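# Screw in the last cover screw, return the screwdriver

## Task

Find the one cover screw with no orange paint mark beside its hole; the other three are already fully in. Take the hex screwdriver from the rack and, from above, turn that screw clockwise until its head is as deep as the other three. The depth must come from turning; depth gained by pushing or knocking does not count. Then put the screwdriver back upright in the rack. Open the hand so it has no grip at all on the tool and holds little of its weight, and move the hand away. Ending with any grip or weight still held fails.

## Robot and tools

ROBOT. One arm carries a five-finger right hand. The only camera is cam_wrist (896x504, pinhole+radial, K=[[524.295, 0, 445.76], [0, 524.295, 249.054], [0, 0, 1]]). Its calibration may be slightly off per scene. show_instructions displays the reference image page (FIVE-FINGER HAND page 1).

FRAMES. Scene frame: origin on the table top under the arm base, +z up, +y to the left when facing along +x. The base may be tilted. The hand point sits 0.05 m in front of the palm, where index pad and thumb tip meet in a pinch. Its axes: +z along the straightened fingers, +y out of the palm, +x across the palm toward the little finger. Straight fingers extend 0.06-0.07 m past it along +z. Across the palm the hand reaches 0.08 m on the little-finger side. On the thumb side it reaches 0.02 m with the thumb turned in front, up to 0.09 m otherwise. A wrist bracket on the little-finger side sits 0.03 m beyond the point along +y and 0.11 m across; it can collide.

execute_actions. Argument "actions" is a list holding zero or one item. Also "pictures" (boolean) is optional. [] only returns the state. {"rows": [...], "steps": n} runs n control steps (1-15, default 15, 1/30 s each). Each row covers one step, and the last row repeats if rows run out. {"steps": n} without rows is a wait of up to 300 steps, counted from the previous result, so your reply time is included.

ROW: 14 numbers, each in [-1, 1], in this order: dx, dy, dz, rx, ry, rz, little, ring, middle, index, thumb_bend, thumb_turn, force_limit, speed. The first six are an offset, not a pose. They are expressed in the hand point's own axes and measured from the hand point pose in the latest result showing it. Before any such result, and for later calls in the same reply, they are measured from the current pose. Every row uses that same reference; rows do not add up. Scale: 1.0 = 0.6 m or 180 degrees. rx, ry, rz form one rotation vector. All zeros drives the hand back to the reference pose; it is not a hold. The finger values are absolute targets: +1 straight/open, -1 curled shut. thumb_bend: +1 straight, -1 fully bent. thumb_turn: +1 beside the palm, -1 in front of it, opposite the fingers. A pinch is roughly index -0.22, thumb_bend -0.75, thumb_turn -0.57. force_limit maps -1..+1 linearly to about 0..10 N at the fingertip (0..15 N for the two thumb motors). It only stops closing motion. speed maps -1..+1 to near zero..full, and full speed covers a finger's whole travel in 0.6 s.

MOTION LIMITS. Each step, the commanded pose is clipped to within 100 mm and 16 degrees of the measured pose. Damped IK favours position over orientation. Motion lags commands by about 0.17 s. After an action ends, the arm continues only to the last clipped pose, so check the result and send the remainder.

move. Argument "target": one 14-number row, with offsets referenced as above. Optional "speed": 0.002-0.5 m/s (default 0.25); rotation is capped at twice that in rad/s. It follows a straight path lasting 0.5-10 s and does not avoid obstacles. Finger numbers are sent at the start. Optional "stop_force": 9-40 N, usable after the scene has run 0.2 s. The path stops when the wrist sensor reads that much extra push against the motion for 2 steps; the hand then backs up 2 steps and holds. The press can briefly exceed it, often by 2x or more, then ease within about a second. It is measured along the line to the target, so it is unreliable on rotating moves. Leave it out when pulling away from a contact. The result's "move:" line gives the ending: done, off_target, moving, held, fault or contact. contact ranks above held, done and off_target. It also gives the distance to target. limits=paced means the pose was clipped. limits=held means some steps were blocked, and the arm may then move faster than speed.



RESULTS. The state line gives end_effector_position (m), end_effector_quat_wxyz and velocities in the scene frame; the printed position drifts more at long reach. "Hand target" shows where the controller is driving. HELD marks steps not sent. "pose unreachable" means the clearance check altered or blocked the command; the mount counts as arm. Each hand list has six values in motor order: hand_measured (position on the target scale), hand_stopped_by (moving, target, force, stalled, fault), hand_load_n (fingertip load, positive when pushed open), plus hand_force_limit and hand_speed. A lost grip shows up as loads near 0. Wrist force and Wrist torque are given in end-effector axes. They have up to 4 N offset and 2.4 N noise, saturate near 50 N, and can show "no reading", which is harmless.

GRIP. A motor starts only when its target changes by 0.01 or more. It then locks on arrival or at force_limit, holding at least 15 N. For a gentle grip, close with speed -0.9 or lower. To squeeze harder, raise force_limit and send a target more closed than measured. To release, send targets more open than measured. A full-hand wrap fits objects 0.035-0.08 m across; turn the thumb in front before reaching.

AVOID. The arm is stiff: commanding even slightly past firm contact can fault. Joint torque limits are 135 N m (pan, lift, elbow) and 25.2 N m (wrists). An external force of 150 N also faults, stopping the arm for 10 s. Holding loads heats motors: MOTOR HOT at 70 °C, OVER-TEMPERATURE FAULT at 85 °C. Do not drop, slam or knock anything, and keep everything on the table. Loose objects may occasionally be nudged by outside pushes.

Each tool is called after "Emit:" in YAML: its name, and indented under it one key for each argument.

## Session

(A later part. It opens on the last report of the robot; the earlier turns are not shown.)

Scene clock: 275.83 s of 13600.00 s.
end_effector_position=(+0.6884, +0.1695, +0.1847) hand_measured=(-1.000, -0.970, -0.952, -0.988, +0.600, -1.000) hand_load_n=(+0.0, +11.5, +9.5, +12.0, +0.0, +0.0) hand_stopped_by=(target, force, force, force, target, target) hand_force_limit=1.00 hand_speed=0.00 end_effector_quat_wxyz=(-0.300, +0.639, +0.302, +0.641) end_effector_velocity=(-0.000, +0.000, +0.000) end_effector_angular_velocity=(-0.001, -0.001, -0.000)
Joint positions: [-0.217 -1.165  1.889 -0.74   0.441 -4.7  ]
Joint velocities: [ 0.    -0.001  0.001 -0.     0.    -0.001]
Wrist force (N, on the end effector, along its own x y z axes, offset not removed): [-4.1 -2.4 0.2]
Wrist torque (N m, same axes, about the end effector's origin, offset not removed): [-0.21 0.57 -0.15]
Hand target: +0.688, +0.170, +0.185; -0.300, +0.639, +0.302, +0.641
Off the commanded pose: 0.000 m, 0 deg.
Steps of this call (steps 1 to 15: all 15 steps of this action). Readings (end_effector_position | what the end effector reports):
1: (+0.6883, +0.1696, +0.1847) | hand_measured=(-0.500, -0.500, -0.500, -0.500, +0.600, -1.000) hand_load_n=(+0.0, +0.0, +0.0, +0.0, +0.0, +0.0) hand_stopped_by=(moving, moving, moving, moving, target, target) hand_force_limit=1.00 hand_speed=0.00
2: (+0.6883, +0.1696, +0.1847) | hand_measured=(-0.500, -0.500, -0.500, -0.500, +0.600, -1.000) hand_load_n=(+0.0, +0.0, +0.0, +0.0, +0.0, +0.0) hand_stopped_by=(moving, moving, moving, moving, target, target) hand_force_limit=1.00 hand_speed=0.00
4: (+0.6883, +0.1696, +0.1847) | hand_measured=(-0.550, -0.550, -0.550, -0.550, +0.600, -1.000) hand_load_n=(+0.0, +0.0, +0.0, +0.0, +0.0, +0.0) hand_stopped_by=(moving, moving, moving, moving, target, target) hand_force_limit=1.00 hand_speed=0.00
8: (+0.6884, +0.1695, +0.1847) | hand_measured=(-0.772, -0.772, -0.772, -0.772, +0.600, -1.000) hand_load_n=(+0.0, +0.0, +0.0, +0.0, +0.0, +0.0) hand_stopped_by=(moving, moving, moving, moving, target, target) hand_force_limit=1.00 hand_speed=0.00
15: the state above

Emit:
move:
  target: [0,0.0175,-0.0312,-0.175,0,0,-1,-1,-1,-1,0.6,-1,1,0]
  speed: 0.4

Emit:
move:
  target: [0,0.0175,-0.0312,-0.175,0,0,-1,-1,-1,-1,0.6,-1,1,0]
  speed: 0.4

Emit:
execute_actions:
  actions:
    - {"rows":[[0,0,0,0,0,0,-0.5,-0.5,-0.5,-0.5,0.6,-1,1,0.5]],"steps":8}
  pictures: false

Emit:
move:
  target: [-0.0002,-0.0313,0.0179,0.175,0,0,-0.5,-0.5,-0.5,-0.5,0.6,-1,1,0.5]
  speed: 0.4

Emit:
move:
  target: [0,-0.0312,0.0175,0.175,0,0,-0.5,-0.5,-0.5,-0.5,0.6,-1,1,0.5]
  speed: 0.4

Emit:
execute_actions:
  actions:
    - {"rows":[[0,0,0,0,0,0,-1,-1,-1,-1,0.6,-1,1,0]],"steps":15}
  pictures: false

Emit:
move:
  target: [0,0.0175,-0.0312,-0.175,0,0,-1,-1,-1,-1,0.6,-1,1,0]
  speed: 0.4

Emit:
move:
  target: [0,0.0175,-0.0312,-0.175,0,0,-1,-1,-1,-1,0.6,-1,1,0]
  speed: 0.4

Emit:
execute_actions:
  actions:
    - {"rows":[[0,0,0,0,0,0,-0.5,-0.5,-0.5,-0.5,0.6,-1,1,0.5]],"steps":8}
  pictures: false

Emit:
move:
  target: [-0.0002,-0.0313,0.0179,0.175,0,0,-0.5,-0.5,-0.5,-0.5,0.6,-1,1,0.5]
  speed: 0.4

Emit:
move:
  target: [0,-0.0312,0.0175,0.175,0,0,-0.5,-0.5,-0.5,-0.5,0.6,-1,1,0.5]
  speed: 0.4

Emit:
execute_actions:
  actions:
    - {"rows":[[0,0,0,0,0,0,-1,-1,-1,-1,0.6,-1,1,0]],"steps":15}
  pictures: false

Emit:
move:
  target: [0,0.0175,-0.0312,-0.175,0,0,-1,-1,-1,-1,0.6,-1,1,0]
  speed: 0.4

Emit:
move:
  target: [0,0.0175,-0.0312,-0.175,0,0,-1,-1,-1,-1,0.6,-1,1,0]
  speed: 0.4

Emit:
execute_actions:
  actions:
    - {"rows":[[0,0,0,0,0,0,-0.5,-0.5,-0.5,-0.5,0.6,-1,1,0.5]],"steps":8}
  pictures: false

Emit:
move:
  target: [-0.0002,-0.0313,0.0179,0.175,0,0,-0.5,-0.5,-0.5,-0.5,0.6,-1,1,0.5]
  speed: 0.4

Emit:
move:
  target: [0,-0.0312,0.0175,0.175,0,0,-0.5,-0.5,-0.5,-0.5,0.6,-1,1,0.5]
  speed: 0.4

Emit:
execute_actions:
  actions:
    - {"rows":[[0,0,0,0,0,0,-1,-1,-1,-1,0.6,-1,1,0]],"steps":15}
  pictures: false

Scene clock: 279.83 s of 13600.00 s.
end_effector_position=(+0.6845, +0.1485, +0.1847) hand_measured=(-1.000, -0.970, -0.952, -0.988, +0.600, -1.000) hand_load_n=(+0.0, +8.5, +7.5, +10.0, +0.0, +0.0) hand_stopped_by=(target, force, force, force, target, target) hand_force_limit=1.00 hand_speed=0.00 end_effector_quat_wxyz=(-0.116, +0.696, +0.117, +0.699) end_effector_velocity=(+0.001, +0.000, +0.000) end_effector_angular_velocity=(+0.001, +0.000, -0.009)
Joint positions: [ 0.01  -1.236  1.997 -0.769  1.216 -4.708]
Joint velocities: [ 0.006  0.001 -0.003  0.002  0.015  0.001]
Wrist force (N, on the end effector, along its own x y z axes, offset not removed): [6.5 -1.9 0.3]
Wrist torque (N m, same axes, about the end effector's origin, offset not removed): [-0.20 -0.25 0.05]
Hand target: +0.685, +0.148, +0.185; -0.116, +0.696, +0.117, +0.699
Off the commanded pose: 0.000 m, 0 deg.
move: done
camera_calibration (this result's frames):
cam_wrist: T_world_to_cam=[[0.282518, -0.953899, -0.101292, -0.0368603], [-0.56002, -0.0782823, -0.824772, 0.550884], [0.77882, 0.289739, -0.556319, -0.339884], [0, 0, 0, 1]] pos_world=[0.583628, 0.106441, 0.261536]

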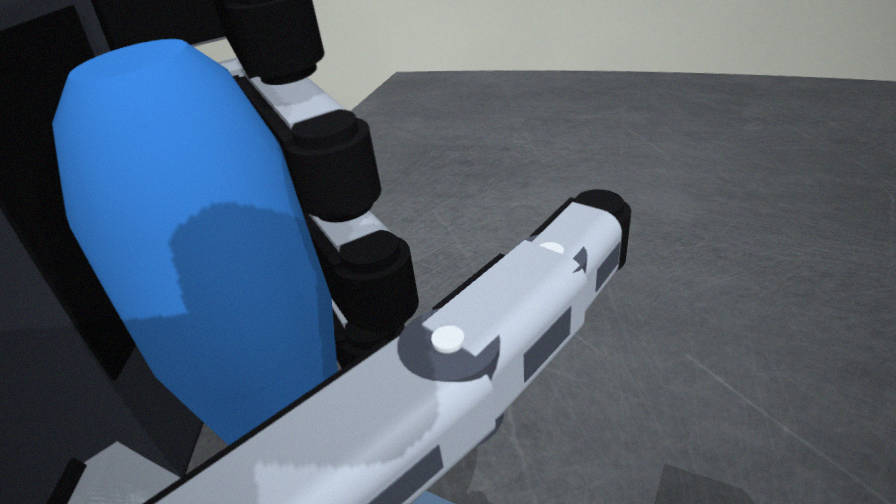

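Scene clock: 281.17 s of 13600.00 s.
end_effector_position=(+0.6701, +0.1326, +0.1846) hand_measured=(-1.000, -0.972, -0.952, -0.988, +0.600, -1.000) hand_load_n=(+0.0, +5.0, +6.0, +10.0, +0.0, +0.0) hand_stopped_by=(target, force, force, force, target, target) hand_force_limit=1.00 hand_speed=0.00 end_effector_quat_wxyz=(+0.077, +0.701, -0.077, +0.705) end_effector_velocity=(+0.000, -0.001, +0.001) end_effector_angular_velocity=(-0.001, +0.000, -0.010)
Joint positions: [ 0.274 -1.126  1.825 -0.706  2.029 -4.71 ]
Joint velocities: [ 0.003  0.003 -0.008  0.005  0.013 -0.001]
Wrist force (N, on the end effector, along its own x y z axes, offset not removed): [-2.9 -0.9 0.3]
Wrist torque (N m, same axes, about the end effector's origin, offset not removed): [0.04 0.32 -0.26]
Hand target: +0.670, +0.133, +0.185; +0.077, +0.701, -0.077, +0.705
Off the commanded pose: 0.000 m, 0 deg.
move: done
camera_calibration (this result's frames):
cam_wrist: T_world_to_cam=[[-0.256439, -0.960995, -0.103574, 0.314512], [-0.517565, 0.227025, -0.824976, 0.472584], [0.816312, -0.15795, -0.555596, -0.290058], [0, 0, 0, 1]] pos_world=[0.562024, 0.149141, 0.261291]

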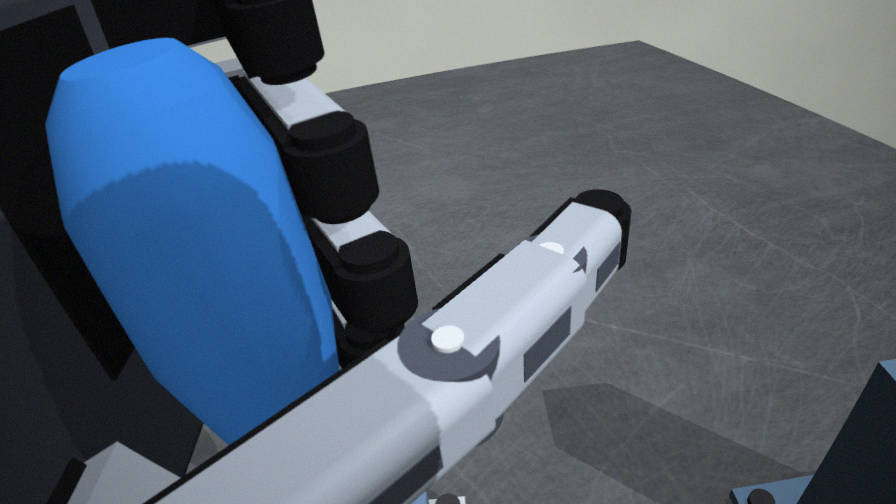

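Scene clock: 281.43 s of 13600.00 s.
end_effector_position=(+0.6701, +0.1326, +0.1846) hand_measured=(-0.592, -0.564, -0.544, -0.580, +0.600, -1.000) hand_load_n=(+0.0, +0.0, +0.5, +0.0, +0.0, +0.0) hand_stopped_by=(moving, moving, moving, moving, target, target) hand_force_limit=1.00 hand_speed=0.50 end_effector_quat_wxyz=(+0.077, +0.701, -0.077, +0.705) end_effector_velocity=(+0.000, -0.000, +0.000) end_effector_angular_velocity=(+0.000, -0.001, -0.000)
Joint positions: [ 0.274 -1.126  1.825 -0.706  2.029 -4.71 ]
Joint velocities: [-0. -0. -0. -0.  0.  0.]
Wrist force (N, on the end effector, along its own x y z axes, offset not removed): [-0.9 -0.5 -0.5]
Wrist torque (N m, same axes, about the end effector's origin, offset not removed): [0.03 0.13 -0.14]
Hand target: +0.670, +0.133, +0.185; +0.077, +0.701, -0.077, +0.705
Off the commanded pose: 0.000 m, 0 deg.
Steps of this call (steps 1 to 8: all 8 steps of this action). Readings (end_effector_position | what the end effector reports):
1: (+0.6701, +0.1325, +0.1846) | hand_measured=(-1.000, -0.972, -0.952, -0.988, +0.600, -1.000) hand_load_n=(+0.0, +5.0, +6.0, +10.0, +0.0, +0.0) hand_stopped_by=(moving, moving, moving, moving, target, target) hand_force_limit=1.00 hand_speed=0.50
2: (+0.6701, +0.1325, +0.1846) | hand_measured=(-1.000, -0.972, -0.952, -0.988, +0.600, -1.000) hand_load_n=(+0.0, +5.0, +6.0, +10.0, +0.0, +0.0) hand_stopped_by=(moving, moving, moving, moving, target, target) hand_force_limit=1.00 hand_speed=0.50
4: (+0.6701, +0.1325, +0.1846) | hand_measured=(-0.924, -0.896, -0.878, -0.914, +0.600, -1.000) hand_load_n=(+0.0, +0.0, +0.0, +0.0, +0.0, +0.0) hand_stopped_by=(moving, moving, moving, moving, target, target) hand_force_limit=1.00 hand_speed=0.50
8: the state above

Scene clock: 283.00 s of 13600.00 s.
end_effector_position=(+0.6846, +0.1486, +0.1846) hand_measured=(-0.500, -0.500, -0.500, -0.500, +0.600, -1.000) hand_load_n=(+0.0, +0.0, +0.0, +0.0, +0.0, +0.0) hand_stopped_by=(target, target, target, target, target, target) hand_force_limit=1.00 hand_speed=0.50 end_effector_quat_wxyz=(-0.116, +0.696, +0.117, +0.699) end_effector_velocity=(+0.002, -0.000, -0.000) end_effector_angular_velocity=(-0.001, -0.000, +0.010)
Joint positions: [ 0.011 -1.235  1.996 -0.769  1.217 -4.708]
Joint velocities: [-0.006  0.003 -0.002 -0.001 -0.015 -0.001]
Wrist force (N, on the end effector, along its own x y z axes, offset not removed): [-1.7 -1.1 -0.5]
Wrist torque (N m, same axes, about the end effector's origin, offset not removed): [-0.01 0.26 -0.27]
Hand target: +0.685, +0.149, +0.185; -0.116, +0.696, +0.117, +0.699
Off the commanded pose: 0.000 m, 0 deg.
move: done
camera_calibration (this result's frames):
cam_wrist: T_world_to_cam=[[0.282541, -0.953903, -0.101187, -0.0368341], [-0.560031, -0.0783909, -0.824755, 0.550839], [0.778804, 0.289695, -0.556364, -0.340056], [0, 0, 0, 1]] pos_world=[0.583731, 0.106557, 0.261385]

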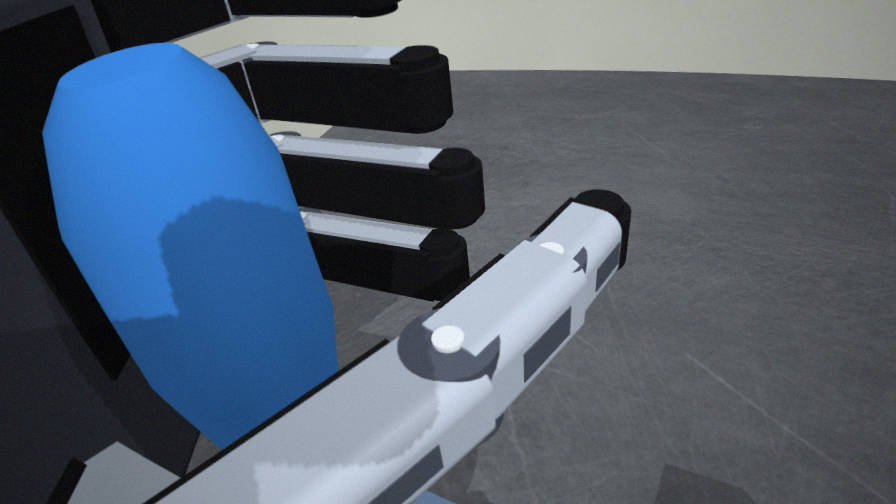

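Scene clock: 284.30 s of 13600.00 s.
end_effector_position=(+0.6883, +0.1696, +0.1845) hand_measured=(-0.500, -0.500, -0.500, -0.500, +0.600, -1.000) hand_load_n=(+0.0, +0.0, +0.0, +0.0, +0.0, +0.0) hand_stopped_by=(target, target, target, target, target, target) hand_force_limit=1.00 hand_speed=0.50 end_effector_quat_wxyz=(-0.300, +0.639, +0.302, +0.641) end_effector_velocity=(+0.001, +0.001, -0.000) end_effector_angular_velocity=(-0.001, +0.001, +0.012)
Joint positions: [-0.217 -1.165  1.889 -0.74   0.441 -4.7  ]
Joint velocities: [-0.002  0.005 -0.009  0.007 -0.015 -0.003]
Wrist force (N, on the end effector, along its own x y z axes, offset not removed): [-0.1 -0.4 0.8]
Wrist torque (N m, same axes, about the end effector's origin, offset not removed): [0.04 -0.04 -0.18]
Hand target: +0.688, +0.170, +0.185; -0.300, +0.638, +0.302, +0.641
Off the commanded pose: 0.000 m, 0 deg.
move: done
camera_calibration (this result's frames):
cam_wrist: T_world_to_cam=[[0.738513, -0.666849, -0.0995546, -0.380714], [-0.436936, -0.360888, -0.823921, 0.517588], [0.513503, 0.651976, -0.557891, -0.227635], [0, 0, 0, 1]] pos_world=[0.624207, 0.0813254, 0.261554]

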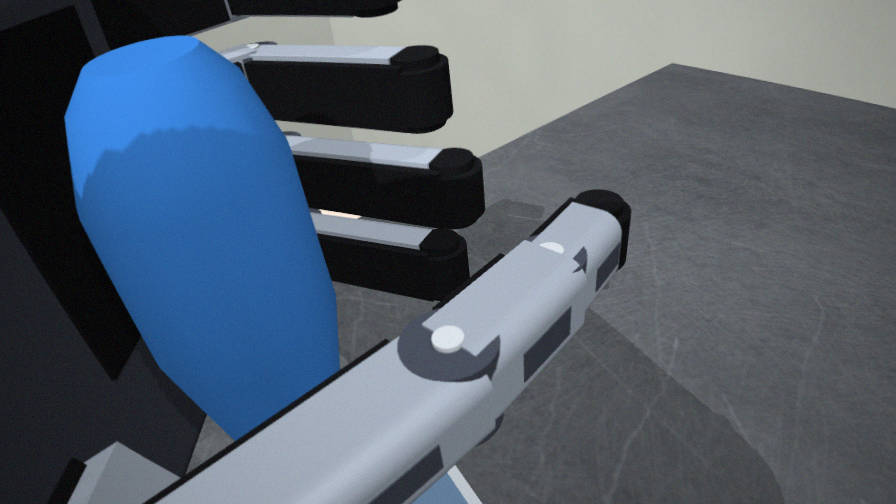

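Scene clock: 284.80 s of 13600.00 s.
end_effector_position=(+0.6884, +0.1695, +0.1846) hand_measured=(-1.000, -0.970, -0.950, -0.986, +0.600, -1.000) hand_load_n=(+0.0, +11.5, +9.5, +12.5, +0.0, +0.0) hand_stopped_by=(target, force, force, force, target, target) hand_force_limit=1.00 hand_speed=0.00 end_effector_quat_wxyz=(-0.300, +0.639, +0.302, +0.641) end_effector_velocity=(-0.001, +0.000, -0.001) end_effector_angular_velocity=(+0.000, +0.002, +0.000)
Joint positions: [-0.217 -1.165  1.889 -0.74   0.441 -4.7  ]
Joint velocities: [-0.     0.001  0.001  0.    -0.    -0.   ]
Wrist force (N, on the end effector, along its own x y z axes, offset not removed): [-2.7 -3.8 1.5]
Wrist torque (N m, same axes, about the end effector's origin, offset not removed): [-0.32 0.27 -0.26]
Hand target: +0.688, +0.170, +0.185; -0.300, +0.639, +0.302, +0.641
Off the commanded pose: 0.000 m, 0 deg.
Steps of this call (steps 1 to 15: all 15 steps of this action). Readings (end_effector_position | what the end effector reports):
1: (+0.6883, +0.1696, +0.1845) | hand_measured=(-0.500, -0.500, -0.500, -0.500, +0.600, -1.000) hand_load_n=(+0.0, +0.0, +0.0, +0.0, +0.0, +0.0) hand_stopped_by=(moving, moving, moving, moving, target, target) hand_force_limit=1.00 hand_speed=0.00
2: (+0.6884, +0.1696, +0.1845) | hand_measured=(-0.500, -0.500, -0.500, -0.500, +0.600, -1.000) hand_load_n=(+0.0, +0.0, +0.0, +0.0, +0.0, +0.0) hand_stopped_by=(moving, moving, moving, moving, target, target) hand_force_limit=1.00 hand_speed=0.00
4: (+0.6884, +0.1696, +0.1845) | hand_measured=(-0.550, -0.550, -0.550, -0.550, +0.600, -1.000) hand_load_n=(+0.0, +0.0, +0.0, +0.0, +0.0, +0.0) hand_stopped_by=(moving, moving, moving, moving, target, target) hand_force_limit=1.00 hand_speed=0.00
8: (+0.6884, +0.1695, +0.1846) | hand_measured=(-0.772, -0.772, -0.772, -0.772, +0.600, -1.000) hand_load_n=(+0.0, +0.0, +0.0, +0.0, +0.0, +0.0) hand_stopped_by=(moving, moving, moving, moving, target, target) hand_force_limit=1.00 hand_speed=0.00
15: the state above

Scene clock: 286.37 s of 13600.00 s.
end_effector_position=(+0.6844, +0.1485, +0.1845) hand_measured=(-1.000, -0.970, -0.950, -0.986, +0.600, -1.000) hand_load_n=(+0.0, +8.5, +7.0, +10.0, +0.0, +0.0) hand_stopped_by=(target, force, force, force, target, target) hand_force_limit=1.00 hand_speed=0.00 end_effector_quat_wxyz=(-0.116, +0.696, +0.117, +0.699) end_effector_velocity=(+0.001, -0.000, +0.001) end_effector_angular_velocity=(-0.000, -0.001, -0.010)
Joint positions: [ 0.01  -1.235  1.997 -0.77   1.217 -4.708]
Joint velocities: [ 0.006  0.001 -0.003  0.001  0.015 -0.   ]
Wrist force (N, on the end effector, along its own x y z axes, offset not removed): [7.1 -3.1 -0.5]
Wrist torque (N m, same axes, about the end effector's origin, offset not removed): [-0.36 -0.26 -0.03]
Hand target: +0.685, +0.148, +0.185; -0.116, +0.696, +0.117, +0.699
Off the commanded pose: 0.000 m, 0 deg.
move: done
camera_calibration (this result's frames):
cam_wrist: T_world_to_cam=[[0.282283, -0.953967, -0.10131, -0.0366842], [-0.559993, -0.0781109, -0.824807, 0.550691], [0.778925, 0.289562, -0.556264, -0.34003], [0, 0, 0, 1]] pos_world=[0.583596, 0.106479, 0.261351]

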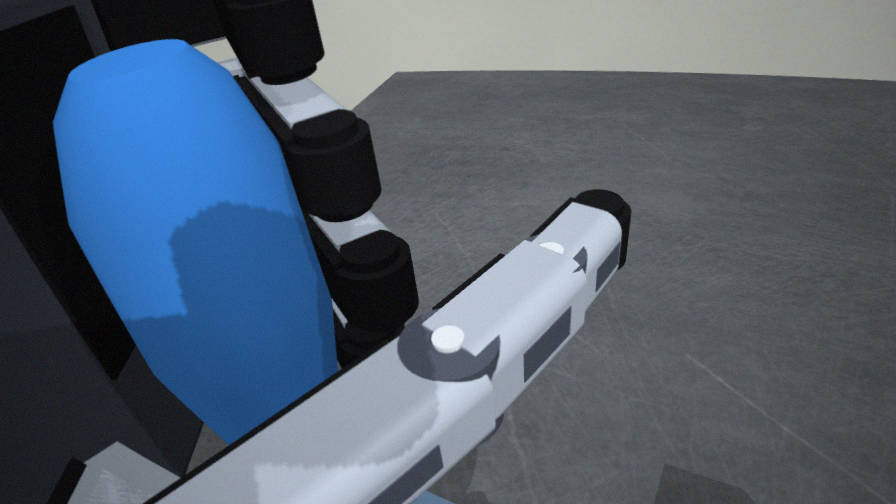

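Scene clock: 287.70 s of 13600.00 s.
end_effector_position=(+0.6700, +0.1326, +0.1844) hand_measured=(-1.000, -0.970, -0.950, -0.986, +0.600, -1.000) hand_load_n=(+0.0, +4.5, +5.5, +10.0, +0.0, +0.0) hand_stopped_by=(target, force, force, force, target, target) hand_force_limit=1.00 hand_speed=0.00 end_effector_quat_wxyz=(+0.077, +0.701, -0.077, +0.705) end_effector_velocity=(+0.001, -0.000, -0.001) end_effector_angular_velocity=(+0.000, +0.002, -0.010)
Joint positions: [ 0.274 -1.126  1.825 -0.706  2.029 -4.71 ]
Joint velocities: [ 0.003  0.006 -0.008  0.004  0.013  0.001]
Wrist force (N, on the end effector, along its own x y z axes, offset not removed): [-1.2 -0.9 -0.6]
Wrist torque (N m, same axes, about the end effector's origin, offset not removed): [0.03 0.11 -0.14]
Hand target: +0.670, +0.133, +0.184; +0.077, +0.701, -0.077, +0.705
Off the commanded pose: 0.000 m, 0 deg.
move: done
camera_calibration (this result's frames):
cam_wrist: T_world_to_cam=[[-0.256673, -0.960927, -0.103623, 0.314665], [-0.517455, 0.227183, -0.825002, 0.472334], [0.816308, -0.158135, -0.555548, -0.290117], [0, 0, 0, 1]] pos_world=[0.562003, 0.149187, 0.261109]

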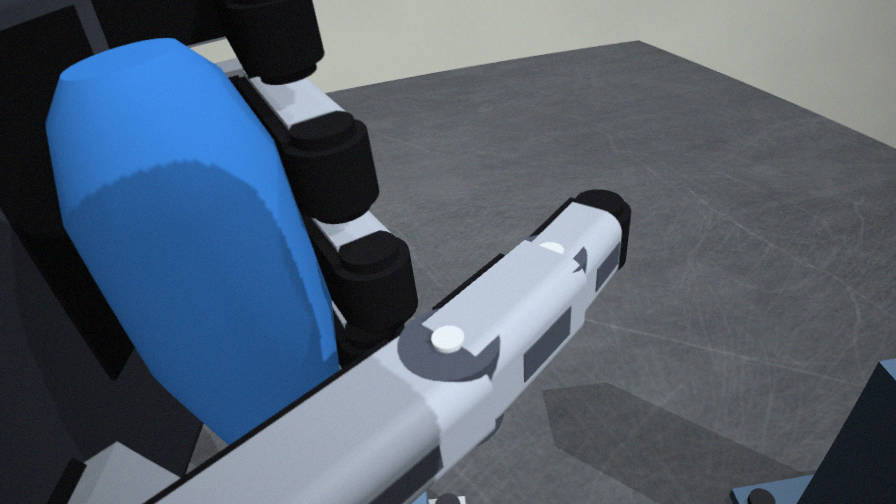

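Scene clock: 287.97 s of 13600.00 s.
end_effector_position=(+0.6701, +0.1326, +0.1844) hand_measured=(-0.592, -0.562, -0.542, -0.580, +0.600, -1.000) hand_load_n=(+0.0, +0.0, +0.5, +0.0, +0.0, +0.0) hand_stopped_by=(moving, moving, moving, moving, target, target) hand_force_limit=1.00 hand_speed=0.50 end_effector_quat_wxyz=(+0.077, +0.701, -0.077, +0.705) end_effector_velocity=(+0.000, +0.000, +0.000) end_effector_angular_velocity=(+0.000, -0.001, +0.001)
Joint positions: [ 0.274 -1.125  1.825 -0.706  2.03  -4.71 ]
Joint velocities: [-0.     0.    -0.    -0.001 -0.001 -0.   ]
Wrist force (N, on the end effector, along its own x y z axes, offset not removed): [-2.5 -3.0 -0.7]
Wrist torque (N m, same axes, about the end effector's origin, offset not removed): [-0.26 0.48 -0.44]
Hand target: +0.670, +0.133, +0.184; +0.077, +0.701, -0.077, +0.705
Off the commanded pose: 0.000 m, 0 deg.
Steps of this call (steps 1 to 8: all 8 steps of this action). Readings (end_effector_position | what the end effector reports):
1: (+0.6701, +0.1326, +0.1844) | hand_measured=(-1.000, -0.970, -0.950, -0.986, +0.600, -1.000) hand_load_n=(+0.0, +4.5, +5.5, +10.0, +0.0, +0.0) hand_stopped_by=(moving, moving, moving, moving, target, target) hand_force_limit=1.00 hand_speed=0.50
2: (+0.6701, +0.1326, +0.1844) | hand_measured=(-1.000, -0.970, -0.950, -0.986, +0.600, -1.000) hand_load_n=(+0.0, +4.5, +5.5, +10.0, +0.0, +0.0) hand_stopped_by=(moving, moving, moving, moving, target, target) hand_force_limit=1.00 hand_speed=0.50
4: (+0.6701, +0.1326, +0.1844) | hand_measured=(-0.924, -0.896, -0.876, -0.914, +0.600, -1.000) hand_load_n=(+0.0, +0.0, +0.0, +0.0, +0.0, +0.0) hand_stopped_by=(moving, moving, moving, moving, target, target) hand_force_limit=1.00 hand_speed=0.50
8: the state above

Scene clock: 289.53 s of 13600.00 s.
end_effector_position=(+0.6845, +0.1486, +0.1844) hand_measured=(-0.500, -0.500, -0.500, -0.500, +0.600, -1.000) hand_load_n=(+0.0, +0.0, +0.0, +0.0, +0.0, +0.0) hand_stopped_by=(target, target, target, target, target, target) hand_force_limit=1.00 hand_speed=0.50 end_effector_quat_wxyz=(-0.116, +0.696, +0.117, +0.699) end_effector_velocity=(+0.001, -0.000, +0.001) end_effector_angular_velocity=(+0.001, -0.002, +0.009)
Joint positions: [ 0.011 -1.235  1.997 -0.77   1.217 -4.708]
Joint velocities: [-0.006  0.    -0.002  0.    -0.015  0.001]
Wrist force (N, on the end effector, along its own x y z axes, offset not removed): [-0.9 -0.8 -1.1]
Wrist torque (N m, same axes, about the end effector's origin, offset not removed): [0.11 0.16 -0.32]
Hand target: +0.685, +0.149, +0.184; -0.116, +0.696, +0.117, +0.699
Off the commanded pose: 0.000 m, 0 deg.
move: done
camera_calibration (this result's frames):
cam_wrist: T_world_to_cam=[[0.282308, -0.953971, -0.101202, -0.0366585], [-0.560004, -0.0782239, -0.824789, 0.550647], [0.778908, 0.289518, -0.55631, -0.3402], [0, 0, 0, 1]] pos_world=[0.583698, 0.106597, 0.2612]

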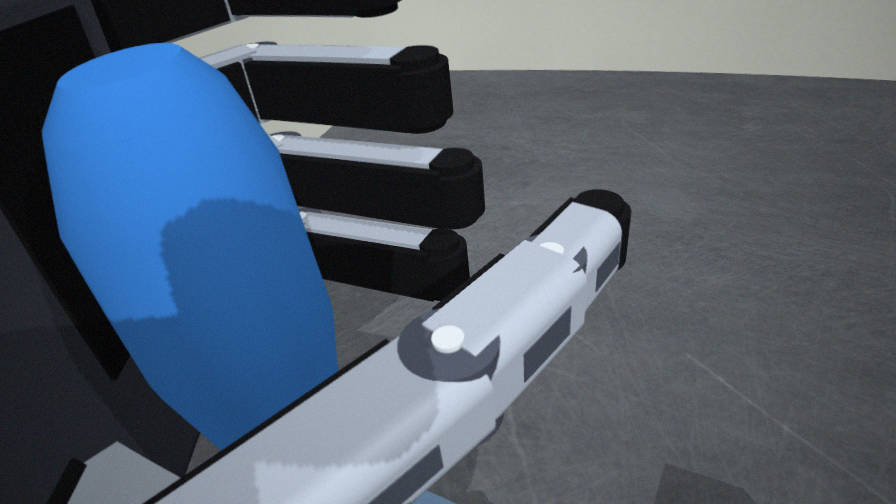

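Scene clock: 290.83 s of 13600.00 s.
end_effector_position=(+0.6883, +0.1696, +0.1843) hand_measured=(-0.500, -0.500, -0.500, -0.500, +0.600, -1.000) hand_load_n=(+0.0, +0.0, +0.0, +0.0, +0.0, +0.0) hand_stopped_by=(target, target, target, target, target, target) hand_force_limit=1.00 hand_speed=0.50 end_effector_quat_wxyz=(-0.300, +0.639, +0.302, +0.641) end_effector_velocity=(+0.001, +0.001, -0.000) end_effector_angular_velocity=(-0.001, +0.001, +0.012)
Joint positions: [-0.217 -1.165  1.889 -0.741  0.441 -4.7  ]
Joint velocities: [-0.002  0.005 -0.009  0.007 -0.015 -0.003]
Wrist force (N, on the end effector, along its own x y z axes, offset not removed): [-0.9 -1.7 0.8]
Wrist torque (N m, same axes, about the end effector's origin, offset not removed): [-0.15 0.13 -0.31]
Hand target: +0.688, +0.170, +0.184; -0.300, +0.638, +0.302, +0.641
Off the commanded pose: 0.000 m, 0 deg.
move: done
camera_calibration (this result's frames):
cam_wrist: T_world_to_cam=[[0.738352, -0.66703, -0.0995364, -0.380573], [-0.436981, -0.360751, -0.823957, 0.517457], [0.513696, 0.651866, -0.557841, -0.227862], [0, 0, 0, 1]] pos_world=[0.624167, 0.0813549, 0.261371]

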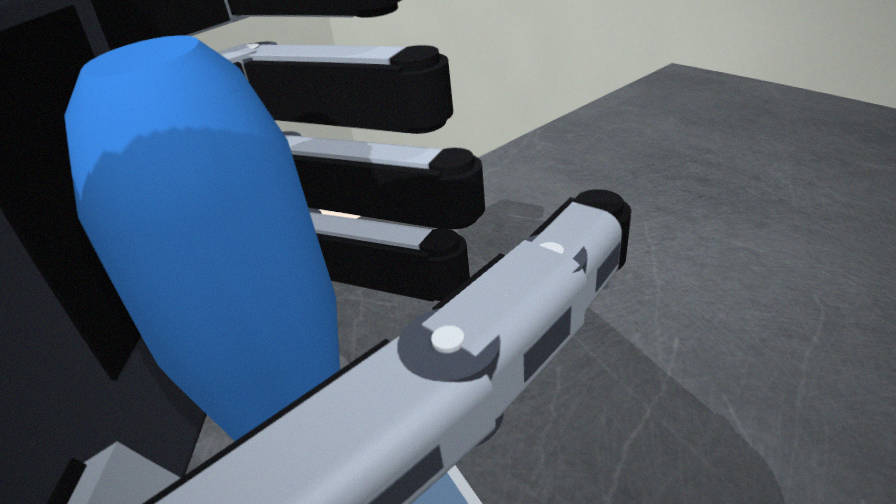

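Scene clock: 291.33 s of 13600.00 s.
end_effector_position=(+0.6884, +0.1695, +0.1844) hand_measured=(-1.000, -0.968, -0.948, -0.986, +0.600, -1.000) hand_load_n=(+0.0, +11.5, +9.5, +12.5, +0.0, +0.0) hand_stopped_by=(target, force, force, force, target, target) hand_force_limit=1.00 hand_speed=0.00 end_effector_quat_wxyz=(-0.300, +0.639, +0.302, +0.641) end_effector_velocity=(-0.000, -0.000, +0.000) end_effector_angular_velocity=(+0.000, +0.000, -0.001)
Joint positions: [-0.217 -1.165  1.889 -0.741  0.441 -4.7  ]
Joint velocities: [-0.    -0.002  0.001  0.     0.001  0.   ]
Wrist force (N, on the end effector, along its own x y z axes, offset not removed): [-3.2 -2.0 -0.6]
Wrist torque (N m, same axes, about the end effector's origin, offset not removed): [-0.09 0.54 -0.12]
Hand target: +0.688, +0.170, +0.184; -0.300, +0.639, +0.302, +0.641
Off the commanded pose: 0.000 m, 0 deg.
Steps of this call (steps 1 to 15: all 15 steps of this action). Readings (end_effector_position | what the end effector reports):
1: (+0.6883, +0.1696, +0.1844) | hand_measured=(-0.500, -0.500, -0.500, -0.500, +0.600, -1.000) hand_load_n=(+0.0, +0.0, +0.0, +0.0, +0.0, +0.0) hand_stopped_by=(moving, moving, moving, moving, target, target) hand_force_limit=1.00 hand_speed=0.00
2: (+0.6883, +0.1696, +0.1844) | hand_measured=(-0.500, -0.500, -0.500, -0.500, +0.600, -1.000) hand_load_n=(+0.0, +0.0, +0.0, +0.0, +0.0, +0.0) hand_stopped_by=(moving, moving, moving, moving, target, target) hand_force_limit=1.00 hand_speed=0.00
4: (+0.6883, +0.1696, +0.1844) | hand_measured=(-0.550, -0.550, -0.550, -0.550, +0.600, -1.000) hand_load_n=(+0.0, +0.0, +0.0, +0.0, +0.0, +0.0) hand_stopped_by=(moving, moving, moving, moving, target, target) hand_force_limit=1.00 hand_speed=0.00
8: (+0.6884, +0.1695, +0.1844) | hand_measured=(-0.772, -0.772, -0.772, -0.772, +0.600, -1.000) hand_load_n=(+0.0, +0.0, +0.0, +0.0, +0.0, +0.0) hand_stopped_by=(moving, moving, moving, moving, target, target) hand_force_limit=1.00 hand_speed=0.00
15: the state above

Scene clock: 292.90 s of 13600.00 s.
end_effector_position=(+0.6844, +0.1485, +0.1844) hand_measured=(-1.000, -0.968, -0.948, -0.986, +0.600, -1.000) hand_load_n=(+0.0, +8.5, +7.0, +10.5, +0.0, +0.0) hand_stopped_by=(target, force, force, force, target, target) hand_force_limit=1.00 hand_speed=0.00 end_effector_quat_wxyz=(-0.116, +0.696, +0.117, +0.699) end_effector_velocity=(+0.001, -0.000, +0.001) end_effector_angular_velocity=(-0.000, -0.001, -0.011)
Joint positions: [ 0.011 -1.235  1.997 -0.77   1.217 -4.708]
Joint velocities: [ 0.006  0.001 -0.003  0.001  0.016 -0.   ]
Wrist force (N, on the end effector, along its own x y z axes, offset not removed): [7.6 -3.2 -1.3]
Wrist torque (N m, same axes, about the end effector's origin, offset not removed): [-0.30 -0.38 0.09]
Hand target: +0.684, +0.148, +0.184; -0.115, +0.696, +0.116, +0.699
Off the commanded pose: 0.000 m, 0 deg.
move: done
camera_calibration (this result's frames):
cam_wrist: T_world_to_cam=[[0.282059, -0.954031, -0.101327, -0.0365107], [-0.559959, -0.0779453, -0.824846, 0.550499], [0.779031, 0.289394, -0.556203, -0.340177], [0, 0, 0, 1]] pos_world=[0.583564, 0.106522, 0.26117]

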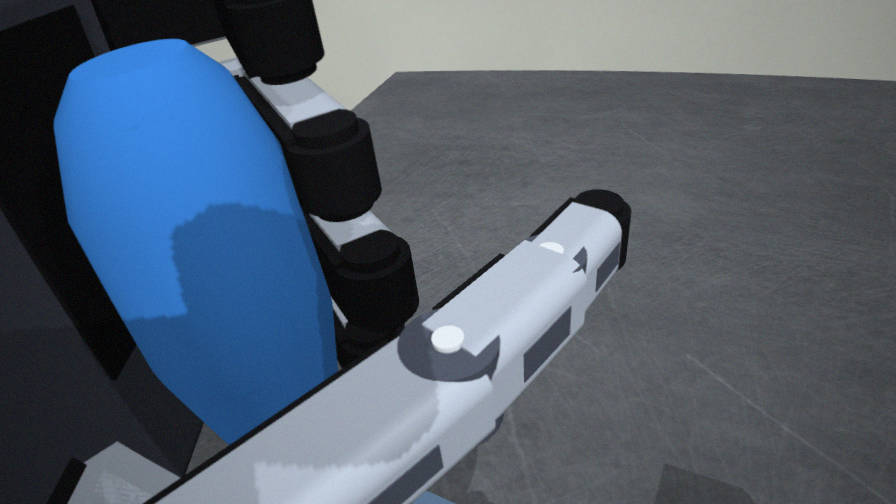

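Scene clock: 294.23 s of 13600.00 s.
end_effector_position=(+0.6700, +0.1326, +0.1842) hand_measured=(-1.000, -0.970, -0.948, -0.986, +0.600, -1.000) hand_load_n=(+0.0, +4.0, +5.5, +9.5, +0.0, +0.0) hand_stopped_by=(target, force, force, force, target, target) hand_force_limit=1.00 hand_speed=0.00 end_effector_quat_wxyz=(+0.077, +0.701, -0.077, +0.705) end_effector_velocity=(+0.000, -0.001, +0.001) end_effector_angular_velocity=(-0.001, -0.000, -0.011)
Joint positions: [ 0.274 -1.125  1.825 -0.707  2.03  -4.71 ]
Joint velocities: [ 0.003  0.003 -0.008  0.004  0.013 -0.001]
Wrist force (N, on the end effector, along its own x y z axes, offset not removed): [-2.6 -1.4 0.3]
Wrist torque (N m, same axes, about the end effector's origin, offset not removed): [-0.16 0.27 -0.38]
Hand target: +0.670, +0.133, +0.184; +0.077, +0.701, -0.077, +0.705
Off the commanded pose: 0.000 m, 0 deg.
move: done
camera_calibration (this result's frames):
cam_wrist: T_world_to_cam=[[-0.256901, -0.960862, -0.103668, 0.314815], [-0.517356, 0.227335, -0.825022, 0.472087], [0.816299, -0.158316, -0.55551, -0.290171], [0, 0, 0, 1]] pos_world=[0.56198, 0.149233, 0.260925]

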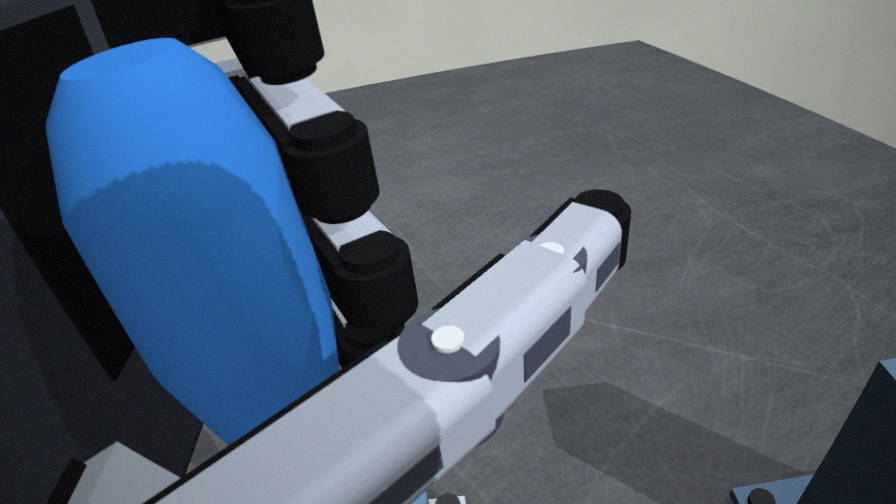

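Scene clock: 294.50 s of 13600.00 s.
end_effector_position=(+0.6701, +0.1327, +0.1842) hand_measured=(-0.592, -0.562, -0.542, -0.580, +0.600, -1.000) hand_load_n=(+0.0, +0.0, +0.5, +0.0, +0.0, +0.0) hand_stopped_by=(moving, moving, moving, moving, target, target) hand_force_limit=1.00 hand_speed=0.50 end_effector_quat_wxyz=(+0.077, +0.701, -0.077, +0.705) end_effector_velocity=(+0.000, +0.000, +0.001) end_effector_angular_velocity=(+0.002, -0.003, +0.000)
Joint positions: [ 0.274 -1.125  1.825 -0.707  2.03  -4.71 ]
Joint velocities: [-0.    -0.001  0.    -0.001 -0.     0.002]
Wrist force (N, on the end effector, along its own x y z axes, offset not removed): [-2.5 0.5 0.7]
Wrist torque (N m, same axes, about the end effector's origin, offset not removed): [0.19 0.39 -0.30]
Hand target: +0.670, +0.133, +0.184; +0.077, +0.701, -0.077, +0.705
Off the commanded pose: 0.000 m, 0 deg.
Steps of this call (steps 1 to 8: all 8 steps of this action). Readings (end_effector_position | what the end effector reports):
1: (+0.6700, +0.1326, +0.1842) | hand_measured=(-1.000, -0.970, -0.948, -0.986, +0.600, -1.000) hand_load_n=(+0.0, +4.0, +5.5, +9.5, +0.0, +0.0) hand_stopped_by=(moving, moving, moving, moving, target, target) hand_force_limit=1.00 hand_speed=0.50
2: (+0.6700, +0.1326, +0.1842) | hand_measured=(-1.000, -0.970, -0.948, -0.986, +0.600, -1.000) hand_load_n=(+0.0, +4.0, +5.5, +9.5, +0.0, +0.0) hand_stopped_by=(moving, moving, moving, moving, target, target) hand_force_limit=1.00 hand_speed=0.50
4: (+0.6700, +0.1326, +0.1842) | hand_measured=(-0.924, -0.894, -0.876, -0.912, +0.600, -1.000) hand_load_n=(+0.0, +0.0, +0.0, +0.0, +0.0, +0.0) hand_stopped_by=(moving, moving, moving, moving, target, target) hand_force_limit=1.00 hand_speed=0.50
8: the state above

Scene clock: 296.07 s of 13600.00 s.
end_effector_position=(+0.6845, +0.1486, +0.1842) hand_measured=(-0.500, -0.500, -0.500, -0.500, +0.600, -1.000) hand_load_n=(+0.0, +0.0, +0.0, +0.0, +0.0, +0.0) hand_stopped_by=(target, target, target, target, target, target) hand_force_limit=1.00 hand_speed=0.50 end_effector_quat_wxyz=(-0.116, +0.696, +0.117, +0.699) end_effector_velocity=(+0.001, +0.000, +0.001) end_effector_angular_velocity=(+0.002, -0.001, +0.009)
Joint positions: [ 0.011 -1.235  1.997 -0.77   1.217 -4.708]
Joint velocities: [-0.006  0.001 -0.002 -0.    -0.015  0.002]
Wrist force (N, on the end effector, along its own x y z axes, offset not removed): [-1.8 -2.3 0.3]
Wrist torque (N m, same axes, about the end effector's origin, offset not removed): [-0.27 0.38 -0.47]
Hand target: +0.685, +0.149, +0.184; -0.116, +0.696, +0.117, +0.699
Off the commanded pose: 0.000 m, 0 deg.
move: done
camera_calibration (this result's frames):
cam_wrist: T_world_to_cam=[[0.282081, -0.954036, -0.101218, -0.0364844], [-0.559978, -0.0780603, -0.824822, 0.550456], [0.779009, 0.289346, -0.556258, -0.340343], [0, 0, 0, 1]] pos_world=[0.583664, 0.106638, 0.261017]

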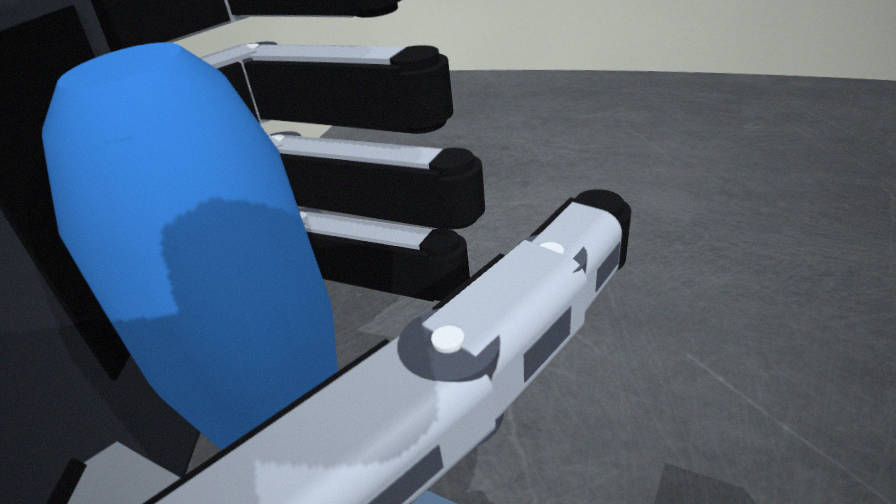

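Scene clock: 297.37 s of 13600.00 s.
end_effector_position=(+0.6883, +0.1696, +0.1842) hand_measured=(-0.500, -0.500, -0.500, -0.500, +0.600, -1.000) hand_load_n=(+0.0, +0.0, +0.0, +0.0, +0.0, +0.0) hand_stopped_by=(target, target, target, target, target, target) hand_force_limit=1.00 hand_speed=0.50 end_effector_quat_wxyz=(-0.300, +0.639, +0.302, +0.641) end_effector_velocity=(+0.001, +0.000, +0.001) end_effector_angular_velocity=(-0.003, -0.002, +0.011)
Joint positions: [-0.216 -1.165  1.89  -0.742  0.442 -4.7  ]
Joint velocities: [-0.002  0.004 -0.009  0.006 -0.013 -0.004]
Wrist force (N, on the end effector, along its own x y z axes, offset not removed): [-0.7 -0.8 -0.2]
Wrist torque (N m, same axes, about the end effector's origin, offset not removed): [0.04 0.08 -0.24]
Hand target: +0.688, +0.170, +0.184; -0.300, +0.638, +0.302, +0.641
Off the commanded pose: 0.000 m, 0 deg.
move: done
camera_calibration (this result's frames):
cam_wrist: T_world_to_cam=[[0.738194, -0.667207, -0.0995199, -0.380432], [-0.437026, -0.360617, -0.823993, 0.517327], [0.513885, 0.651759, -0.557792, -0.228086], [0, 0, 0, 1]] pos_world=[0.624128, 0.0813864, 0.261188]

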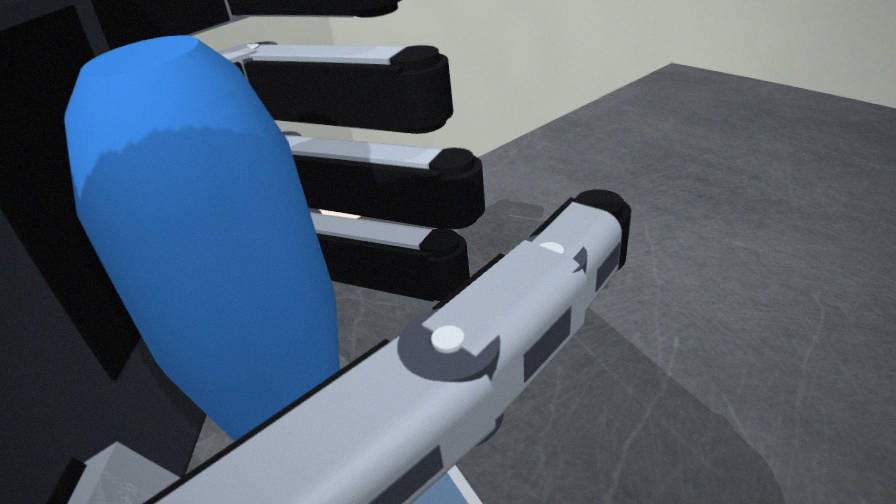

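Scene clock: 297.87 s of 13600.00 s.
end_effector_position=(+0.6884, +0.1695, +0.1843) hand_measured=(-1.000, -0.968, -0.948, -0.986, +0.600, -1.000) hand_load_n=(+0.0, +11.5, +9.5, +12.5, +0.0, +0.0) hand_stopped_by=(target, force, force, force, target, target) hand_force_limit=1.00 hand_speed=0.00 end_effector_quat_wxyz=(-0.300, +0.639, +0.302, +0.641) end_effector_velocity=(-0.000, +0.000, -0.001) end_effector_angular_velocity=(+0.000, +0.001, +0.000)
Joint positions: [-0.216 -1.165  1.889 -0.742  0.442 -4.7  ]
Joint velocities: [ 0.     0.001  0.001 -0.001 -0.    -0.   ]
Wrist force (N, on the end effector, along its own x y z axes, offset not removed): [-3.1 -3.1 1.4]
Wrist torque (N m, same axes, about the end effector's origin, offset not removed): [-0.34 0.31 -0.27]
Hand target: +0.688, +0.170, +0.184; -0.300, +0.639, +0.302, +0.641
Off the commanded pose: 0.000 m, 0 deg.
Steps of this call (steps 1 to 15: all 15 steps of this action). Readings (end_effector_position | what the end effector reports):
1: (+0.6883, +0.1696, +0.1842) | hand_measured=(-0.500, -0.500, -0.500, -0.500, +0.600, -1.000) hand_load_n=(+0.0, +0.0, +0.0, +0.0, +0.0, +0.0) hand_stopped_by=(moving, moving, moving, moving, target, target) hand_force_limit=1.00 hand_speed=0.00
2: (+0.6883, +0.1696, +0.1842) | hand_measured=(-0.500, -0.500, -0.500, -0.500, +0.600, -1.000) hand_load_n=(+0.0, +0.0, +0.0, +0.0, +0.0, +0.0) hand_stopped_by=(moving, moving, moving, moving, target, target) hand_force_limit=1.00 hand_speed=0.00
4: (+0.6883, +0.1696, +0.1842) | hand_measured=(-0.550, -0.550, -0.550, -0.550, +0.600, -1.000) hand_load_n=(+0.0, +0.0, +0.0, +0.0, +0.0, +0.0) hand_stopped_by=(moving, moving, moving, moving, target, target) hand_force_limit=1.00 hand_speed=0.00
8: (+0.6884, +0.1696, +0.1842) | hand_measured=(-0.772, -0.772, -0.772, -0.772, +0.600, -1.000) hand_load_n=(+0.0, +0.0, +0.0, +0.0, +0.0, +0.0) hand_stopped_by=(moving, moving, moving, moving, target, target) hand_force_limit=1.00 hand_speed=0.00
15: the state above


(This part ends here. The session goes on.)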